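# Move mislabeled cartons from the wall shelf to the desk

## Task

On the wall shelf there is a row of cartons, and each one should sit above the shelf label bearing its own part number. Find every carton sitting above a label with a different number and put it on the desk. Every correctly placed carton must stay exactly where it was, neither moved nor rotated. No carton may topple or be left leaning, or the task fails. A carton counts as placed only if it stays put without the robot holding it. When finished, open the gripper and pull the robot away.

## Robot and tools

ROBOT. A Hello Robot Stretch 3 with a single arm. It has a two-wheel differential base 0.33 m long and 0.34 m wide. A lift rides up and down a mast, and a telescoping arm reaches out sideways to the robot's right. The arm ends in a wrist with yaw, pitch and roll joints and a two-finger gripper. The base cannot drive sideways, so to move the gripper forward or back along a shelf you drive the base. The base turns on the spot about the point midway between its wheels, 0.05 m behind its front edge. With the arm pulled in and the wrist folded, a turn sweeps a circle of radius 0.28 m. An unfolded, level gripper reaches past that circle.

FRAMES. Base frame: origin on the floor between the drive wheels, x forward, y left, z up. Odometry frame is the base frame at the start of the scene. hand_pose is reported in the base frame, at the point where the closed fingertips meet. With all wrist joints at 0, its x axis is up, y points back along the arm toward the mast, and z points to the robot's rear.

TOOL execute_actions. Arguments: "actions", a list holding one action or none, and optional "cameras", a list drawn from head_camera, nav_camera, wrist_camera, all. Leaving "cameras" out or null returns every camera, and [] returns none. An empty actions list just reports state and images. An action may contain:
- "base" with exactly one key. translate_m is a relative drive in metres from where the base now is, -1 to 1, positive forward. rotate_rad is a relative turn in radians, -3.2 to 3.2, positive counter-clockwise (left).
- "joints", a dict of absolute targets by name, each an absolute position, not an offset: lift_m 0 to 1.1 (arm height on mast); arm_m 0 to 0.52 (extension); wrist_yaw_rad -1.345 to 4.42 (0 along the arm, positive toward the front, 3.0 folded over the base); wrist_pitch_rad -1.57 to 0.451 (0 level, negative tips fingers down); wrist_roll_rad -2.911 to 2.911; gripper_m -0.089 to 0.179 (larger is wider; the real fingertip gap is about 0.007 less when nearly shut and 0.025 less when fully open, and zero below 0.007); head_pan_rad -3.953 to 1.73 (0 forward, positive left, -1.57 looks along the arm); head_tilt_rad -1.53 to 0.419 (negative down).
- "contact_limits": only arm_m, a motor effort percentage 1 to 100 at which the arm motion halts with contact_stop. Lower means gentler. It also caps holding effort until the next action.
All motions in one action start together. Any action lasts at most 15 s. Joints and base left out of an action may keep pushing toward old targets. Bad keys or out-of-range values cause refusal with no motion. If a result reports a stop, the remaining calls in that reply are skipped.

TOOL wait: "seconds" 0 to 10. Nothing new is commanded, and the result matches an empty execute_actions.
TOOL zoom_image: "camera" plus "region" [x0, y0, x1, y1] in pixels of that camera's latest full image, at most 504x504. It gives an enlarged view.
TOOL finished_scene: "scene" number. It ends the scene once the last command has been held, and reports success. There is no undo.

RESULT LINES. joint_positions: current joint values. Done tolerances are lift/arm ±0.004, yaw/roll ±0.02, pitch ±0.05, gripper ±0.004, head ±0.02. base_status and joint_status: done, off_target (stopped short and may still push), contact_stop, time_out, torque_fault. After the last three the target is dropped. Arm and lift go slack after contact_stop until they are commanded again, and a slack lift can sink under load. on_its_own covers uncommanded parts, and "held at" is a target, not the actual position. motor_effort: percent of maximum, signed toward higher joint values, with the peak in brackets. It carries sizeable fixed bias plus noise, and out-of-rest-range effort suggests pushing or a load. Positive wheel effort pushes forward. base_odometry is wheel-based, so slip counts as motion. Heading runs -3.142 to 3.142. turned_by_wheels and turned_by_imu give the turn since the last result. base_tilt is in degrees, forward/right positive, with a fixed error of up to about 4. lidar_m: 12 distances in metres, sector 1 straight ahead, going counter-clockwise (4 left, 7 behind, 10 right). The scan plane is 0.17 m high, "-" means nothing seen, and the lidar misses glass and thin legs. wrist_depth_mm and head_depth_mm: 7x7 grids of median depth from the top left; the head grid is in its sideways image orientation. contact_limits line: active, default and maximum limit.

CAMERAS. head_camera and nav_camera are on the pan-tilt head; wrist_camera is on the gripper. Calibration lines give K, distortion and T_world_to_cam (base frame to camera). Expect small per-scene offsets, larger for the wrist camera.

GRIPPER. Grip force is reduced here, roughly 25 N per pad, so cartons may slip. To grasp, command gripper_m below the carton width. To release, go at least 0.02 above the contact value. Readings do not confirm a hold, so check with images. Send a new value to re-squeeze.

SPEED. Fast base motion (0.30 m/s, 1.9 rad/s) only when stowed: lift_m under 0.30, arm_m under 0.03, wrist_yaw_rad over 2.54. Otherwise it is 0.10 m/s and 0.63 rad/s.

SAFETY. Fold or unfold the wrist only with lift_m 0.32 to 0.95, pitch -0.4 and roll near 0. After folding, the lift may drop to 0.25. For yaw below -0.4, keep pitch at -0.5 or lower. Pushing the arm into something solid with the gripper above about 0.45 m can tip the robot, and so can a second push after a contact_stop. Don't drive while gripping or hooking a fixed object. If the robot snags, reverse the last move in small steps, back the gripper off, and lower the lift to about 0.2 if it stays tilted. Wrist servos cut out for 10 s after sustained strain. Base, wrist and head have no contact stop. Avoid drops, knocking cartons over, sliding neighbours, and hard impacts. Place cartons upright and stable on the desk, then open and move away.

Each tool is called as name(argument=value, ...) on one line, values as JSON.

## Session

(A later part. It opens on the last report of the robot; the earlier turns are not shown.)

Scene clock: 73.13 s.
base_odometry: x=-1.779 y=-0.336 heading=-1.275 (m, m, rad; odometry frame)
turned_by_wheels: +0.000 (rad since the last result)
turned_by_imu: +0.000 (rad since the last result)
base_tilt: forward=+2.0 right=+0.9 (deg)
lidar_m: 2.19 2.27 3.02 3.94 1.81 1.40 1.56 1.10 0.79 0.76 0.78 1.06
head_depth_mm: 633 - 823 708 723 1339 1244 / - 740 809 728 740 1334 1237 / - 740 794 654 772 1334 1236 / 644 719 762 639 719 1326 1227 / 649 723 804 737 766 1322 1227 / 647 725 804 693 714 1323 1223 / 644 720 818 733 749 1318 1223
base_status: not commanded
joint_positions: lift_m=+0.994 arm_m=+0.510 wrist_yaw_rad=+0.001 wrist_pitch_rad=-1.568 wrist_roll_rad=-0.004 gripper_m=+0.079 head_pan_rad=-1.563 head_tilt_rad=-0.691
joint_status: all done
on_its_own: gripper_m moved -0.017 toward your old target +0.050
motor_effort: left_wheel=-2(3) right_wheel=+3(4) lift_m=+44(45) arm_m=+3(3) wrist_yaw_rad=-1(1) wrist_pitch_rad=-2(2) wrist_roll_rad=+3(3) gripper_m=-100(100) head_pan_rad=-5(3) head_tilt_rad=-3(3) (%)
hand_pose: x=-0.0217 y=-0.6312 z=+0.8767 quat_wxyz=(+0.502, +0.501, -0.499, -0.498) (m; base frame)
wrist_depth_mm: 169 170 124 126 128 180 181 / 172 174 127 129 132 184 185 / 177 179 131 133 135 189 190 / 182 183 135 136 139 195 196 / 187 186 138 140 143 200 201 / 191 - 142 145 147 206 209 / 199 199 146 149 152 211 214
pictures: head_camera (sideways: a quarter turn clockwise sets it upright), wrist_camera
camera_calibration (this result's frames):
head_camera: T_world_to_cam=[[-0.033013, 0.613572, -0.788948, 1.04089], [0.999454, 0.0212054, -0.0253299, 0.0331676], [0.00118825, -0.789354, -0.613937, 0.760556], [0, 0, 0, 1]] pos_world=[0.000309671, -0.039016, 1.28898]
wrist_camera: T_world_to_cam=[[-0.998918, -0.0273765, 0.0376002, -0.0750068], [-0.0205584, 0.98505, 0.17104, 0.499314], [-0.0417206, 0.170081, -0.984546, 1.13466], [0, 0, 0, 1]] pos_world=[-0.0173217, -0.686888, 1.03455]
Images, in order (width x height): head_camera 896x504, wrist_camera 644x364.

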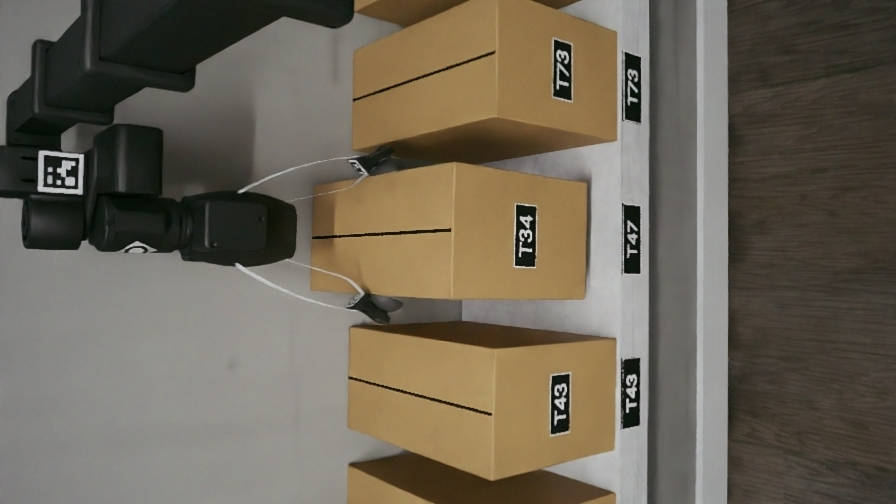

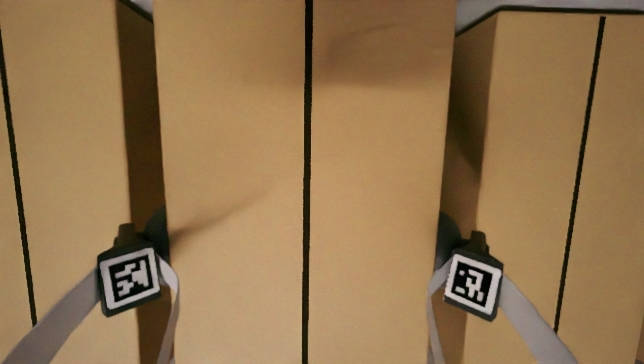

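execute_actions(actions=[{"joints":{"arm_m":0.04,"lift_m":1.09}}], cameras=["nav_camera"])

execute_actions(actions=[{"base":{"rotate_rad":1.57},"joints":{"head_pan_rad":0,"head_tilt_rad":-0.4}}], cameras=["wrist_camera"])

execute_actions(actions=[{"base":{"translate_m":1.0}}], cameras=[])

execute_actions(actions=[{"base":{"translate_m":1.0}}], cameras=["head_camera","nav_camera"])

Scene clock: 81.93 s.
base_odometry: x=-1.779 y=-0.336 heading=-1.275 (m, m, rad; odometry frame)
turned_by_wheels: +0.000 (rad since the last result)
turned_by_imu: -0.002 (rad since the last result)
base_tilt: forward=+2.0 right=+0.9 (deg)
lidar_m: 2.19 2.25 3.04 3.95 1.81 1.40 1.56 1.10 0.79 0.76 0.78 1.05
head_depth_mm: - - - 684 724 1344 - / - - - - - - 288 / - - - - - - 292 / 659 712 812 - - - 291 / 649 724 818 888 740 321 290 / 647 725 803 694 715 1321 1177 / 648 724 815 733 750 1319 1224
base_status: not commanded
joint_positions: lift_m=+1.089 arm_m=+0.040 wrist_yaw_rad=+0.001 wrist_pitch_rad=-1.568 wrist_roll_rad=-0.004 gripper_m=+0.085 head_pan_rad=-1.563 head_tilt_rad=-0.691
joint_status: all done
on_its_own: gripper_m is held at +0.083, not at your +0.050, by its stall guard, which is still easing
motor_effort: left_wheel=-2(2) right_wheel=+3(3) lift_m=+44(46) arm_m=-3(4) wrist_yaw_rad=-1(1) wrist_pitch_rad=-2(2) wrist_roll_rad=+3(3) gripper_m=-69(91) head_pan_rad=-5(3) head_tilt_rad=-4(4) (%)
hand_pose: x=-0.0217 y=-0.1620 z=+0.9717 quat_wxyz=(+0.502, +0.501, -0.499, -0.498) (m; base frame)
wrist_depth_mm: - - 124 126 129 - - / - - 127 130 132 - - / - - 131 133 136 - - / - - 135 137 140 - - / - - 138 141 143 - - / - - 142 145 147 - - / - - 146 150 153 - -
pictures: nav_camera (sideways: a quarter turn counterclockwise sets it upright)
camera_calibration (this result's frames):
nav_camera: T_world_to_cam=[[0.0388263, -0.607429, 0.793424, -0.991435], [-0.998867, -0.00172893, 0.0475561, -0.0038513], [-0.0275152, -0.794372, -0.606808, 0.751763], [0, 0, 0, 1]] pos_world=[0.0553317, -0.00505305, 1.24299]
Images, in order (width x height): nav_camera 672x504.

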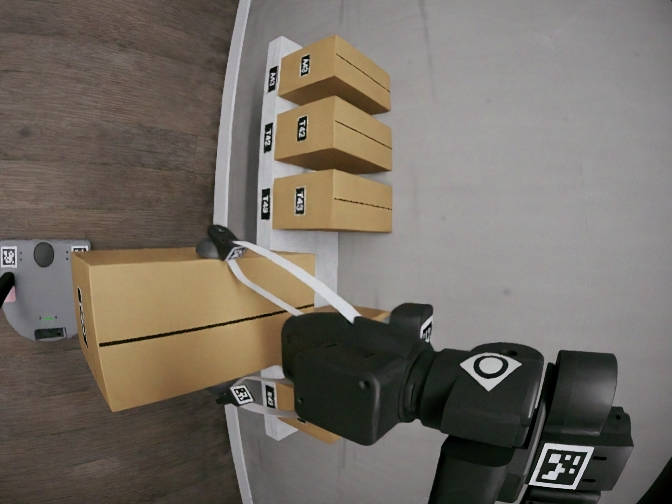

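Scene clock: 85.40 s.
base_odometry: x=-1.779 y=-0.336 heading=+0.295 (m, m, rad; odometry frame)
turned_by_wheels: +1.570 (rad since the last result)
turned_by_imu: +1.590 (rad since the last result)
base_tilt: forward=+1.9 right=+0.8 (deg)
lidar_m: 3.49 1.81 1.40 1.56 1.10 0.79 0.76 0.79 1.06 2.19 2.26 3.02
head_depth_mm: 3618 3918 - 3467 2408 1833 1482 / 3591 3871 - 3415 2386 1838 1476 / 3570 3784 - 3434 2365 1817 1481 / 3599 3823 - 3388 2355 1825 1472 / 3554 3754 - 3323 2370 1799 1472 / 3565 3812 - 3317 2333 1801 1461 / 3614 3800 - 3299 2330 1785 1450
base_status: done
joint_positions: lift_m=+1.089 arm_m=+0.040 wrist_yaw_rad=+0.001 wrist_pitch_rad=-1.568 wrist_roll_rad=-0.004 gripper_m=+0.091 head_pan_rad=-0.007 head_tilt_rad=-0.408
joint_status: all done
on_its_own: gripper_m is held at +0.090, not at your +0.050, by its stall guard, which is not easing now
motor_effort: left_wheel=-3(10) right_wheel=+4(8) lift_m=+44(44) arm_m=-4(3) wrist_yaw_rad=-1(1) wrist_pitch_rad=-2(2) wrist_roll_rad=+3(3) gripper_m=-62(68) head_pan_rad=+4(47) head_tilt_rad=+5(23) (%)
hand_pose: x=-0.0217 y=-0.1620 z=+0.9717 quat_wxyz=(+0.502, +0.501, -0.499, -0.498) (m; base frame)
wrist_depth_mm: - - 125 127 129 - 843 / - - 128 130 133 - 819 / - - 132 135 136 - 819 / - - 135 137 141 - 529 / - - 139 141 144 - 531 / - - 143 146 148 - 529 / - - 147 150 153 - 537
pictures: wrist_camera
camera_calibration (this result's frames):
wrist_camera: T_world_to_cam=[[-0.998917, -0.0273734, 0.0376152, -0.0657467], [-0.0205764, 0.985146, 0.17048, 0.0214351], [-0.0417231, 0.169522, -0.984643, 1.14838], [0, 0, 0, 1]] pos_world=[-0.0173206, -0.217591, 1.12956]
Images, in order (width x height): wrist_camera 644x364.

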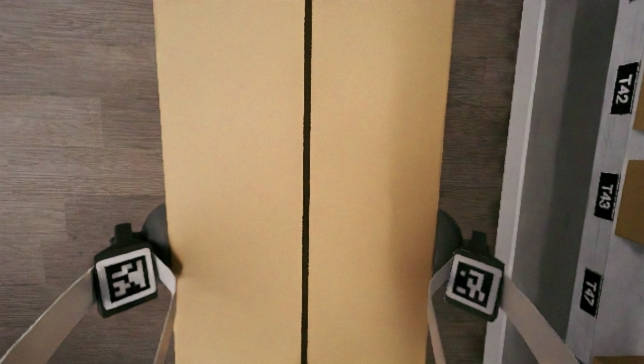

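Scene clock: 96.63 s.
base_odometry: x=-0.822 y=-0.046 heading=+0.295 (m, m, rad; odometry frame)
turned_by_wheels: +0.000 (rad since the last result)
turned_by_imu: +0.001 (rad since the last result)
base_tilt: forward=+2.0 right=+1.0 (deg)
lidar_m: 2.50 2.28 1.25 1.20 1.63 1.83 1.76 1.81 2.27 2.17 2.24 2.87
head_depth_mm: 2675 2859 3014 3290 2405 1836 1480 / 2691 2858 2992 3258 2373 1835 1480 / 2668 2852 2951 3234 2388 1829 1477 / 2673 2880 2920 3211 2359 1810 1466 / 2663 2841 3087 3196 2381 1802 1463 / 2636 2836 3060 3152 2328 1791 1459 / 2628 2818 3047 3177 2341 1799 1454
base_status: done
joint_positions: lift_m=+1.089 arm_m=+0.040 wrist_yaw_rad=+0.001 wrist_pitch_rad=-1.568 wrist_roll_rad=-0.004 gripper_m=+0.091 head_pan_rad=-0.007 head_tilt_rad=-0.408
joint_status: not commanded
on_its_own: gripper_m is held at +0.090, not at your +0.050, by its stall guard, which is not easing now
motor_effort: left_wheel=-3(5) right_wheel=+4(7) lift_m=+44(44) arm_m=-4(3) wrist_yaw_rad=-1(1) wrist_pitch_rad=-2(2) wrist_roll_rad=+3(3) gripper_m=-60(62) head_pan_rad=+4(4) head_tilt_rad=+4(4) (%)
hand_pose: x=-0.0217 y=-0.1620 z=+0.9717 quat_wxyz=(+0.502, +0.501, -0.499, -0.498) (m; base frame)
wrist_depth_mm: - - 125 127 129 - - / - - 128 130 133 - - / - - 131 133 136 - - / - - 135 137 140 - - / - - 139 142 144 - - / - - 143 146 149 - - / - - 147 150 153 - -
pictures: none
No camera images: the call's "cameras" was empty. Leave "cameras" out to get every camera's image.

Scene clock: 107.87 s.
base_odometry: x=+0.135 y=+0.244 heading=+0.294 (m, m, rad; odometry frame)
turned_by_wheels: +0.000 (rad since the last result)
turned_by_imu: +0.001 (rad since the last result)
base_tilt: forward=+2.0 right=+0.8 (deg)
lidar_m: 1.51 2.07 1.66 1.21 1.65 1.69 2.74 2.84 2.24 2.15 2.20 2.05
head_depth_mm: 1761 1892 2021 1534 2306 1835 1493 / 1762 1881 2013 1511 2298 1821 1475 / 1753 1868 2003 1493 2294 1817 1469 / 1751 1879 2001 1495 2174 1803 1465 / 1744 1875 2013 2172 2270 1805 1462 / 1716 1861 2006 2163 2265 1796 1461 / 1710 1865 1990 2166 2242 1803 1456
base_status: done
joint_positions: lift_m=+1.089 arm_m=+0.040 wrist_yaw_rad=+0.001 wrist_pitch_rad=-1.568 wrist_roll_rad=-0.004 gripper_m=+0.091 head_pan_rad=-0.007 head_tilt_rad=-0.408
joint_status: not commanded
on_its_own: gripper_m is held at +0.090, not at your +0.050, by its stall guard, which is not easing now
motor_effort: left_wheel=-4(5) right_wheel=+3(7) lift_m=+44(44) arm_m=-3(3) wrist_yaw_rad=-1(1) wrist_pitch_rad=-2(2) wrist_roll_rad=+3(3) gripper_m=-63(61) head_pan_rad=+3(3) head_tilt_rad=+3(3) (%)
hand_pose: x=-0.0217 y=-0.1620 z=+0.9717 quat_wxyz=(+0.502, +0.501, -0.499, -0.498) (m; base frame)
wrist_depth_mm: - - 125 127 129 - - / - - 128 130 133 - - / - - 132 134 137 - - / - - 135 138 140 - - / - - 139 141 144 - - / - - 143 145 149 - - / - - 147 150 153 - -
pictures: head_camera (sideways: a quarter turn clockwise sets it upright), nav_camera (sideways: a quarter turn counterclockwise sets it upright)
camera_calibration (this result's frames):
head_camera: T_world_to_cam=[[-0.369294, -0.0257397, -0.928956, 1.22553], [0.00107406, 0.999604, -0.0281242, 0.0429055], [0.929312, -0.0113838, -0.36912, 0.436352], [0, 0, 0, 1]] pos_world=[0.0470291, -0.00637631, 1.30074]
nav_camera: T_world_to_cam=[[0.362229, 0.0316496, 0.931552, -1.17355], [-0.0259713, -0.998693, 0.0440296, -0.00521181], [0.931727, -0.0401424, -0.360933, 0.42599], [0, 0, 0, 1]] pos_world=[0.0280533, 0.0490378, 1.24721]
Images, in order (width x height): head_camera 896x504, nav_camera 672x504.

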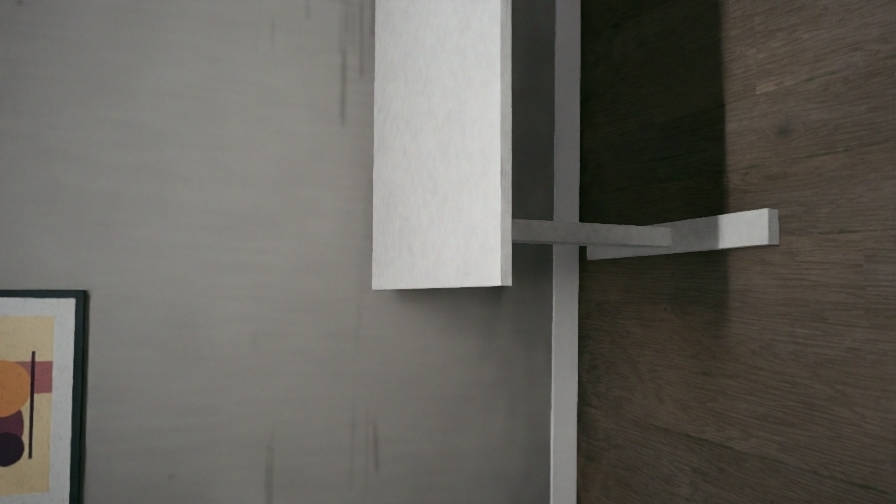

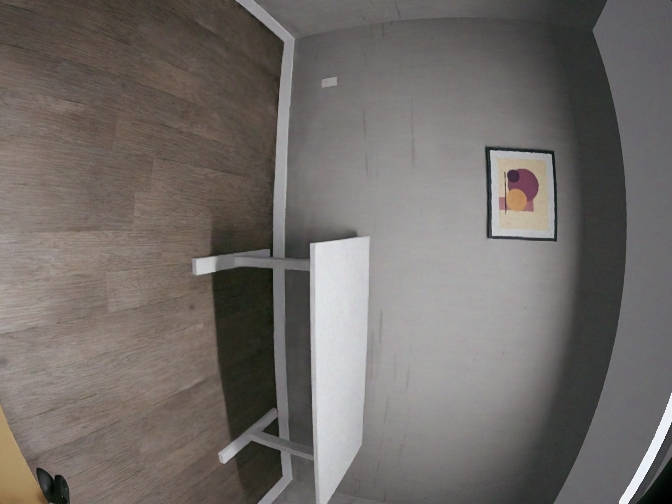

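execute_actions(actions=[{"base":{"translate_m":0.69}}], cameras=[])

execute_actions(actions=[{"base":{"rotate_rad":1.575},"joints":{"head_pan_rad":-1.57,"head_tilt_rad":-0.7}}], cameras=[])

execute_actions(actions=[{"base":{"translate_m":-0.45}}], cameras=["nav_camera"])

execute_actions(actions=[{"joints":{"arm_m":0.51}}])

Scene clock: 120.90 s.
base_odometry: x=+0.795 y=+0.444 heading=+0.294 (m, m, rad; odometry frame)
turned_by_wheels: +0.000 (rad since the last result)
turned_by_imu: +0.000 (rad since the last result)
base_tilt: forward=+1.9 right=+0.8 (deg)
lidar_m: 0.82 1.36 1.67 1.60 1.66 1.76 3.41 3.08 2.24 2.12 1.58 1.37
head_depth_mm: 1139 1219 1317 1377 1066 814 697 / 1139 1219 1310 1372 1057 811 674 / 1134 1208 1303 1375 1050 808 671 / 1128 1212 1299 1371 1043 802 670 / 1129 1210 1288 1398 1505 1638 1428 / 1128 1205 1288 1393 1503 1631 1459 / 1118 1200 1289 1383 1503 1633 1448
base_status: done
joint_positions: lift_m=+1.089 arm_m=+0.040 wrist_yaw_rad=+0.001 wrist_pitch_rad=-1.568 wrist_roll_rad=-0.004 gripper_m=+0.091 head_pan_rad=-0.007 head_tilt_rad=-0.408
joint_status: not commanded
on_its_own: gripper_m is held at +0.090, not at your +0.050, by its stall guard, which is not easing now
motor_effort: left_wheel=-3(6) right_wheel=+3(8) lift_m=+44(44) arm_m=-4(3) wrist_yaw_rad=-1(1) wrist_pitch_rad=-2(2) wrist_roll_rad=+3(3) gripper_m=-61(61) head_pan_rad=+3(3) head_tilt_rad=+4(3) (%)
hand_pose: x=-0.0217 y=-0.1620 z=+0.9717 quat_wxyz=(+0.502, +0.501, -0.499, -0.498) (m; base frame)
wrist_depth_mm: - - 125 127 129 - - / - - 128 131 133 - - / - - 132 134 136 - - / - - 135 138 140 - - / - - 139 142 144 - - / - - 143 146 148 - - / - - 148 150 153 - -
pictures: none
No camera images: the call's "cameras" was empty. Leave "cameras" out to get every camera's image.

Scene clock: 124.37 s.
base_odometry: x=+0.795 y=+0.444 heading=+1.869 (m, m, rad; odometry frame)
turned_by_wheels: +1.575 (rad since the last result)
turned_by_imu: +1.595 (rad since the last result)
base_tilt: forward=+1.9 right=+0.8 (deg)
lidar_m: 1.60 1.40 1.77 3.41 3.06 2.23 2.12 1.58 1.36 0.82 1.36 1.66
head_depth_mm: - - - 886 765 1397 - / - - - - - - 288 / - - - - - - 292 / 1170 1261 1384 - - - 291 / 1154 1292 1458 1684 1726 322 290 / 1152 1292 1460 1687 1678 1412 1179 / 1155 1282 1461 1675 1669 1416 1221
base_status: done
joint_positions: lift_m=+1.089 arm_m=+0.040 wrist_yaw_rad=+0.001 wrist_pitch_rad=-1.568 wrist_roll_rad=-0.004 gripper_m=+0.091 head_pan_rad=-1.563 head_tilt_rad=-0.691
joint_status: all done
on_its_own: gripper_m is held at +0.090, not at your +0.050, by its stall guard, which is not easing now
motor_effort: left_wheel=-3(8) right_wheel=+4(8) lift_m=+44(44) arm_m=-4(3) wrist_yaw_rad=-1(1) wrist_pitch_rad=-2(2) wrist_roll_rad=+3(3) gripper_m=-61(62) head_pan_rad=-5(46) head_tilt_rad=-3(24) (%)
hand_pose: x=-0.0217 y=-0.1620 z=+0.9717 quat_wxyz=(+0.502, +0.501, -0.499, -0.498) (m; base frame)
wrist_depth_mm: - - 125 127 129 - - / - - 128 130 133 - - / - - 132 134 137 - - / - - 135 137 141 - - / - - 139 141 144 - - / - - 143 146 149 - - / - - 147 150 154 - -
pictures: none
No camera images: the call's "cameras" was empty. Leave "cameras" out to get every camera's image.

Scene clock: 129.93 s.
base_odometry: x=+0.927 y=+0.014 heading=+1.869 (m, m, rad; odometry frame)
turned_by_wheels: +0.000 (rad since the last result)
turned_by_imu: -0.003 (rad since the last result)
base_tilt: forward=+1.9 right=+0.8 (deg)
lidar_m: 2.05 1.80 2.50 3.39 2.44 1.77 1.68 1.23 1.24 1.32 0.88 1.85
head_depth_mm: - - - 885 786 1403 - / - - - - - - 288 / - - - - - - 292 / 1177 1273 1181 - - - 291 / 1159 1296 1152 901 757 322 290 / 1155 1289 1149 892 752 1391 1174 / 1155 1295 1147 891 752 1374 1192
base_status: done
joint_positions: lift_m=+1.089 arm_m=+0.040 wrist_yaw_rad=+0.001 wrist_pitch_rad=-1.568 wrist_roll_rad=-0.004 gripper_m=+0.091 head_pan_rad=-1.563 head_tilt_rad=-0.691
joint_status: not commanded
on_its_own: gripper_m is held at +0.090, not at your +0.050, by its stall guard, which is not easing now
motor_effort: left_wheel=-3(10) right_wheel=+4(3) lift_m=+44(44) arm_m=-4(4) wrist_yaw_rad=+0(1) wrist_pitch_rad=-2(2) wrist_roll_rad=+3(3) gripper_m=-62(60) head_pan_rad=-4(6) head_tilt_rad=-4(3) (%)
hand_pose: x=-0.0217 y=-0.1620 z=+0.9717 quat_wxyz=(+0.502, +0.501, -0.499, -0.498) (m; base frame)
wrist_depth_mm: - - 125 127 129 - - / - - 128 130 133 - - / - - 132 134 137 - - / - - 135 138 141 - - / - - 139 141 144 - - / - - 143 145 148 - - / - - 147 150 153 - -
pictures: nav_camera (sideways: a quarter turn counterclockwise sets it upright)
camera_calibration (this result's frames):
nav_camera: T_world_to_cam=[[0.0389329, -0.607222, 0.793578, -0.991635], [-0.998867, -0.00189473, 0.0475546, -0.0038494], [-0.0273726, -0.79453, -0.606608, 0.751502], [0, 0, 0, 1]] pos_world=[0.0553328, -0.00505912, 1.24299]
Images, in order (width x height): nav_camera 672x504.

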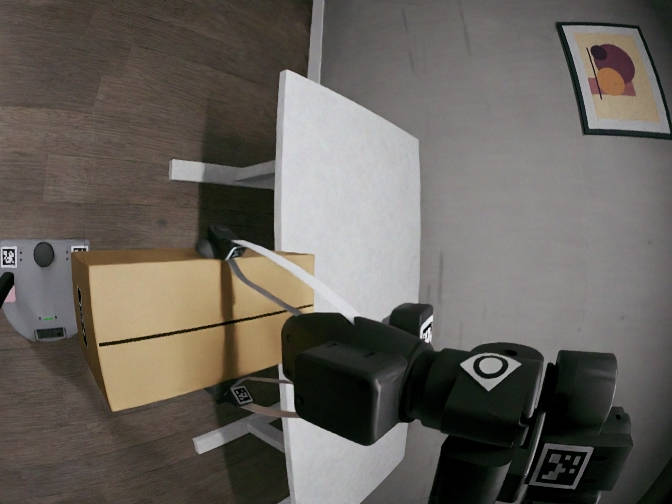

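Scene clock: 134.57 s.
base_odometry: x=+0.927 y=+0.014 heading=+1.869 (m, m, rad; odometry frame)
turned_by_wheels: +0.000 (rad since the last result)
turned_by_imu: -0.001 (rad since the last result)
base_tilt: forward=+1.9 right=+0.8 (deg)
lidar_m: 2.05 1.81 2.50 3.40 2.44 1.76 1.68 1.24 1.24 1.31 0.88 1.85
head_depth_mm: 1153 1296 1181 914 787 1438 1243 / 1157 1290 1169 907 783 1431 1236 / 1166 1293 604 625 763 1435 1230 / 1141 1294 601 610 740 1423 1231 / 1158 1288 1101 870 756 1426 1229 / 1151 1292 1147 895 753 1393 1229 / 1156 1290 1143 890 749 1386 1189
base_status: not commanded
joint_positions: lift_m=+1.089 arm_m=+0.510 wrist_yaw_rad=+0.001 wrist_pitch_rad=-1.568 wrist_roll_rad=-0.004 gripper_m=+0.091 head_pan_rad=-1.563 head_tilt_rad=-0.691
joint_status: all done
on_its_own: gripper_m is held at +0.090, not at your +0.050, by its stall guard, which is not easing now
motor_effort: left_wheel=-2(2) right_wheel=+3(4) lift_m=+44(44) arm_m=+4(4) wrist_yaw_rad=-1(1) wrist_pitch_rad=-2(2) wrist_roll_rad=+3(3) gripper_m=-61(61) head_pan_rad=-5(4) head_tilt_rad=-4(4) (%)
hand_pose: x=-0.0217 y=-0.6313 z=+0.9717 quat_wxyz=(+0.502, +0.501, -0.499, -0.498) (m; base frame)
wrist_depth_mm: 376 373 125 127 129 396 402 / 379 384 128 131 132 406 411 / 392 391 131 134 136 415 420 / 403 405 135 137 140 428 435 / 413 409 139 141 144 445 448 / - - 143 146 148 - - / - - 147 150 153 - -
pictures: head_camera (sideways: a quarter turn clockwise sets it upright), nav_camera (sideways: a quarter turn counterclockwise sets it upright), wrist_camera
camera_calibration (this result's frames):
head_camera: T_world_to_cam=[[-0.0330106, 0.613577, -0.788945, 1.04089], [0.999454, 0.0212016, -0.0253298, 0.0331675], [0.00118512, -0.789351, -0.613942, 0.760562], [0, 0, 0, 1]] pos_world=[0.000309517, -0.0390159, 1.28898]
nav_camera: T_world_to_cam=[[0.038824, -0.607433, 0.793422, -0.991431], [-0.998867, -0.0017252, 0.0475561, -0.00385133], [-0.0275183, -0.794369, -0.606811, 0.751768], [0, 0, 0, 1]] pos_world=[0.0553317, -0.005053, 1.24299]
wrist_camera: T_world_to_cam=[[-0.998922, -0.027187, 0.0376162, -0.0784767], [-0.0203947, 0.985159, 0.170428, 0.483872], [-0.0416914, 0.169477, -0.984652, 1.22792], [0, 0, 0, 1]] pos_world=[-0.0173299, -0.68693, 1.12956]
Images, in order (width x height): head_camera 896x504, nav_camera 672x504, wrist_camera 644x364.

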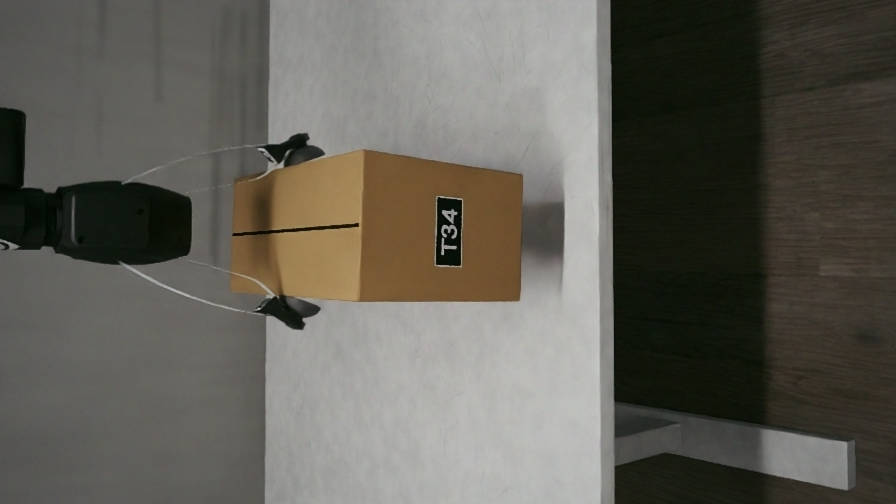

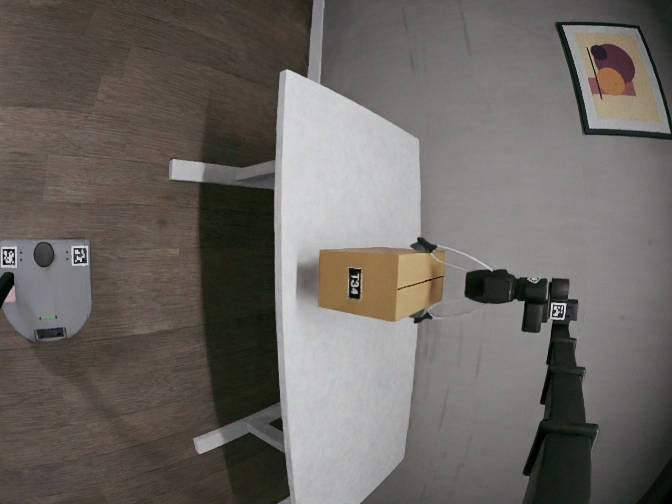

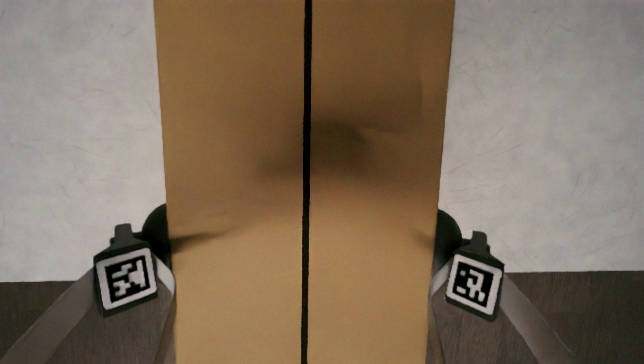

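execute_actions(actions=[{"joints":{"lift_m":1.005,"arm_m":0.518}}], cameras=["head_camera"])

Scene clock: 138.73 s.
base_odometry: x=+0.927 y=+0.014 heading=+1.869 (m, m, rad; odometry frame)
turned_by_wheels: +0.000 (rad since the last result)
turned_by_imu: -0.001 (rad since the last result)
base_tilt: forward=+1.9 right=+0.9 (deg)
lidar_m: 2.05 1.80 2.50 3.39 2.43 1.77 1.68 1.23 1.24 1.32 0.88 1.85
head_depth_mm: - 1341 1154 911 785 1437 1246 / - 1289 1176 910 783 1429 1240 / - 1290 1143 648 741 1426 1238 / 1157 1271 768 642 719 1429 1232 / 1164 1296 1177 872 735 1424 1229 / 1159 1293 1148 895 753 1392 1231 / 1156 1293 1142 889 751 1377 1197
base_status: not commanded
joint_positions: lift_m=+1.006 arm_m=+0.517 wrist_yaw_rad=+0.001 wrist_pitch_rad=-1.568 wrist_roll_rad=-0.004 gripper_m=+0.091 head_pan_rad=-1.563 head_tilt_rad=-0.691
joint_status: all done
on_its_own: gripper_m is held at +0.090, not at your +0.050, by its stall guard, which is not easing now
motor_effort: left_wheel=-2(3) right_wheel=+4(3) lift_m=+16(41) arm_m=+4(5) wrist_yaw_rad=-1(1) wrist_pitch_rad=-2(2) wrist_roll_rad=+3(3) gripper_m=-62(62) head_pan_rad=-4(4) head_tilt_rad=-4(3) (%)
hand_pose: x=-0.0217 y=-0.6390 z=+0.8880 quat_wxyz=(+0.502, +0.501, -0.499, -0.498) (m; base frame)
wrist_depth_mm: 295 297 125 127 129 314 317 / 301 303 128 131 132 322 325 / 309 312 131 134 136 329 334 / 317 322 135 138 141 342 343 / 328 325 139 142 144 350 356 / 333 242 143 145 148 359 365 / - - 147 150 153 - -
pictures: head_camera (sideways: a quarter turn clockwise sets it upright)
camera_calibration (this result's frames):
head_camera: T_world_to_cam=[[-0.0330105, 0.613577, -0.788945, 1.04089], [0.999454, 0.0212015, -0.0253298, 0.0331675], [0.00118503, -0.78935, -0.613942, 0.760562], [0, 0, 0, 1]] pos_world=[0.000309512, -0.0390159, 1.28898]
Images, in order (width x height): head_camera 896x504.

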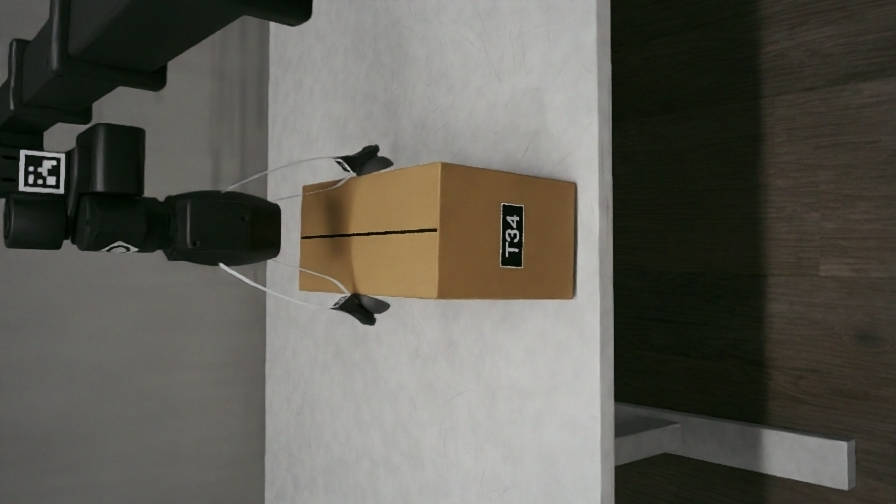

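execute_actions(actions=[{"joints":{"lift_m":0.996}}], cameras=[])

execute_actions(actions=[{"joints":{"gripper_m":0.14}}], cameras=[])

execute_actions(actions=[{"joints":{"lift_m":1.08}}], cameras=["head_camera"])

execute_actions(actions=[{"joints":{"arm_m":0.0,"head_tilt_rad":-0.5}}], cameras=["nav_camera"])

Scene clock: 144.27 s.
base_odometry: x=+0.927 y=+0.014 heading=+1.869 (m, m, rad; odometry frame)
turned_by_wheels: +0.000 (rad since the last result)
turned_by_imu: -0.001 (rad since the last result)
base_tilt: forward=+2.0 right=+0.9 (deg)
lidar_m: 2.05 1.80 2.50 3.41 2.43 1.77 1.68 1.23 1.24 1.32 0.88 1.85
head_depth_mm: 1123 - 1130 916 788 1437 1239 / - 1310 1171 906 785 1437 1233 / - 1313 1166 661 740 1432 1234 / 1155 1295 759 650 718 1422 1234 / 1157 1296 1176 870 736 1419 1230 / 1156 1295 1149 897 753 1398 1227 / 1154 1291 1138 889 748 1375 1192
base_status: not commanded
joint_positions: lift_m=+0.997 arm_m=+0.517 wrist_yaw_rad=+0.001 wrist_pitch_rad=-1.568 wrist_roll_rad=-0.004 gripper_m=+0.091 head_pan_rad=-1.563 head_tilt_rad=-0.691
joint_status: all done
on_its_own: gripper_m is held at +0.090, not at your +0.050, by its stall guard, which is not easing now
motor_effort: left_wheel=-2(3) right_wheel=+2(3) lift_m=+14(14) arm_m=+4(4) wrist_yaw_rad=-1(1) wrist_pitch_rad=-2(2) wrist_roll_rad=+3(3) gripper_m=-62(62) head_pan_rad=-4(4) head_tilt_rad=-4(4) (%)
hand_pose: x=-0.0217 y=-0.6390 z=+0.8791 quat_wxyz=(+0.502, +0.501, -0.499, -0.498) (m; base frame)
wrist_depth_mm: 288 288 125 126 128 304 307 / 293 295 128 130 132 312 319 / 303 303 131 133 136 323 328 / 310 312 135 137 139 332 335 / 316 319 139 141 143 341 347 / 328 237 142 145 147 351 355 / - - 146 149 151 - -
pictures: none
No camera images: the call's "cameras" was empty. Leave "cameras" out to get every camera's image.

Scene clock: 145.30 s.
base_odometry: x=+0.927 y=+0.014 heading=+1.869 (m, m, rad; odometry frame)
turned_by_wheels: +0.000 (rad since the last result)
turned_by_imu: +0.000 (rad since the last result)
base_tilt: forward=+2.0 right=+0.8 (deg)
lidar_m: 2.05 1.81 2.50 3.40 2.43 1.77 1.68 1.23 1.24 1.31 0.88 1.85
head_depth_mm: 1122 - 1139 914 789 1436 1240 / - 1312 1176 907 784 1431 1240 / - 1309 1165 664 741 1432 1232 / 1152 1286 760 648 719 1428 1233 / 1155 1294 1156 869 735 1412 1229 / 1157 1289 1146 894 753 1397 1223 / 1151 1289 1140 892 751 1381 1192
base_status: not commanded
joint_positions: lift_m=+0.997 arm_m=+0.517 wrist_yaw_rad=+0.001 wrist_pitch_rad=-1.568 wrist_roll_rad=-0.004 gripper_m=+0.137 head_pan_rad=-1.563 head_tilt_rad=-0.691
joint_status: all done
motor_effort: left_wheel=+0(2) right_wheel=-1(2) lift_m=+14(14) arm_m=+3(4) wrist_yaw_rad=-1(1) wrist_pitch_rad=-2(2) wrist_roll_rad=+3(3) gripper_m=+100(100) head_pan_rad=-5(4) head_tilt_rad=-4(3) (%)
hand_pose: x=-0.0217 y=-0.6388 z=+0.8791 quat_wxyz=(+0.502, +0.501, -0.499, -0.498) (m; base frame)
wrist_depth_mm: 289 288 126 128 129 303 309 / 296 297 129 130 132 313 317 / 303 302 132 134 135 325 324 / 309 313 135 138 140 331 333 / 318 318 139 142 143 339 344 / 326 144 143 145 148 348 356 / - - 147 150 153 - -
pictures: none
No camera images: the call's "cameras" was empty. Leave "cameras" out to get every camera's image.

Scene clock: 146.90 s.
base_odometry: x=+0.927 y=+0.014 heading=+1.869 (m, m, rad; odometry frame)
turned_by_wheels: +0.000 (rad since the last result)
turned_by_imu: +0.000 (rad since the last result)
base_tilt: forward=+1.9 right=+0.8 (deg)
lidar_m: 2.05 1.81 2.49 3.40 2.43 1.77 1.68 1.23 1.24 1.32 0.88 1.85
head_depth_mm: 1152 1295 1172 911 785 1435 1242 / 1151 1292 1168 909 784 1433 1236 / 1173 1319 1117 665 739 1423 1240 / 1146 1316 788 648 719 1419 1231 / 1160 1286 1134 869 734 1416 1230 / 1154 1298 1144 896 754 1390 1218 / 1156 1295 1140 890 750 1382 1192
base_status: not commanded
joint_positions: lift_m=+1.079 arm_m=+0.517 wrist_yaw_rad=+0.001 wrist_pitch_rad=-1.568 wrist_roll_rad=-0.004 gripper_m=+0.140 head_pan_rad=-1.563 head_tilt_rad=-0.691
joint_status: all done
motor_effort: left_wheel=-2(2) right_wheel=+3(3) lift_m=+43(46) arm_m=+4(3) wrist_yaw_rad=-1(1) wrist_pitch_rad=-1(2) wrist_roll_rad=+3(3) gripper_m=+1(100) head_pan_rad=-4(5) head_tilt_rad=-4(4) (%)
hand_pose: x=-0.0217 y=-0.6388 z=+0.9618 quat_wxyz=(+0.502, +0.501, -0.499, -0.498) (m; base frame)
wrist_depth_mm: 363 365 366 207 381 383 388 / 370 377 209 209 388 396 403 / 380 387 216 217 404 404 410 / 394 395 221 222 407 415 427 / 403 403 228 228 419 430 435 / 416 - 235 235 - 442 - / - - 242 242 - - -
pictures: head_camera (sideways: a quarter turn clockwise sets it upright)
camera_calibration (this result's frames):
head_camera: T_world_to_cam=[[-0.0330106, 0.613577, -0.788945, 1.04088], [0.999454, 0.0212016, -0.0253298, 0.0331675], [0.00118512, -0.78935, -0.613942, 0.760562], [0, 0, 0, 1]] pos_world=[0.000309517, -0.0390159, 1.28898]
Images, in order (width x height): head_camera 896x504.

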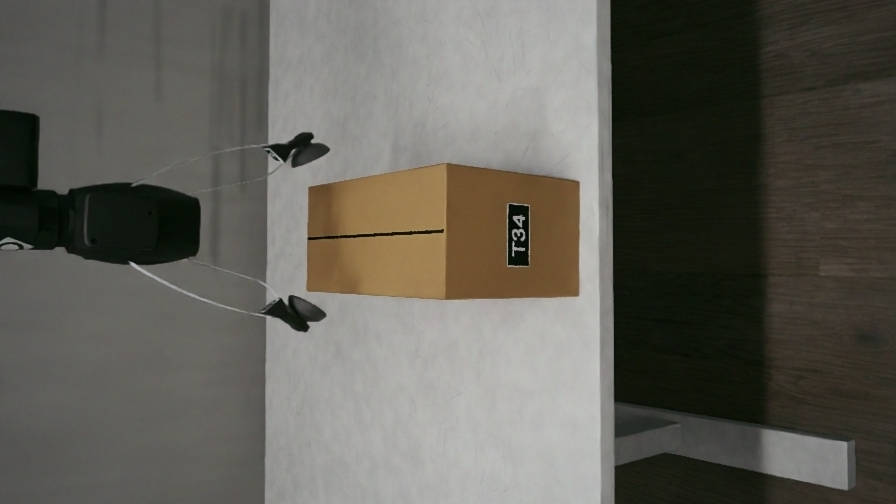

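Scene clock: 151.87 s.
base_odometry: x=+0.927 y=+0.014 heading=+1.869 (m, m, rad; odometry frame)
turned_by_wheels: +0.000 (rad since the last result)
turned_by_imu: -0.001 (rad since the last result)
base_tilt: forward=+2.0 right=+0.8 (deg)
lidar_m: 2.05 1.81 2.50 3.40 2.43 1.77 1.68 1.23 1.24 1.32 0.88 1.85
head_depth_mm: 1139 1193 - - - - - / 1137 - - - - - - / 1135 - - - - - - / 1139 1214 1348 827 - - - / 1130 1234 1349 1202 872 722 1369 / 1134 1235 1347 1195 898 721 1357 / 1129 1230 1346 1186 892 716 1281
base_status: not commanded
joint_positions: lift_m=+1.079 arm_m=+0.000 wrist_yaw_rad=+0.001 wrist_pitch_rad=-1.568 wrist_roll_rad=-0.004 gripper_m=+0.140 head_pan_rad=-1.563 head_tilt_rad=-0.507
joint_status: all done
motor_effort: left_wheel=-2(2) right_wheel=+3(3) lift_m=+43(43) arm_m=-3(4) wrist_yaw_rad=+0(1) wrist_pitch_rad=-2(1) wrist_roll_rad=+2(3) gripper_m=+0(1) head_pan_rad=-5(4) head_tilt_rad=+3(17) (%)
hand_pose: x=-0.0217 y=-0.1218 z=+0.9618 quat_wxyz=(+0.502, +0.501, -0.499, -0.498) (m; base frame)
wrist_depth_mm: - - - - - - - / - - - - - - - / - - - - - - - / - - - - - - - / - - - - - - - / - - - - - - - / - - - - - - -
pictures: nav_camera (sideways: a quarter turn counterclockwise sets it upright)
camera_calibration (this result's frames):
nav_camera: T_world_to_cam=[[0.0376386, -0.451613, 0.89142, -1.11921], [-0.998932, 0.00690323, 0.0456755, -0.00141382], [-0.0267813, -0.892187, -0.450871, 0.548874], [0, 0, 0, 1]] pos_world=[0.0554127, -0.0157416, 1.24522]
Images, in order (width x height): nav_camera 672x504.

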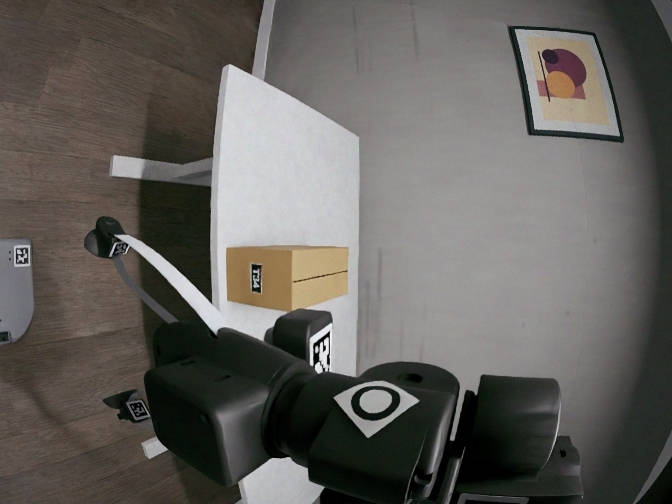

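finished_scene(scene=2)

The scene is finished: the task was done.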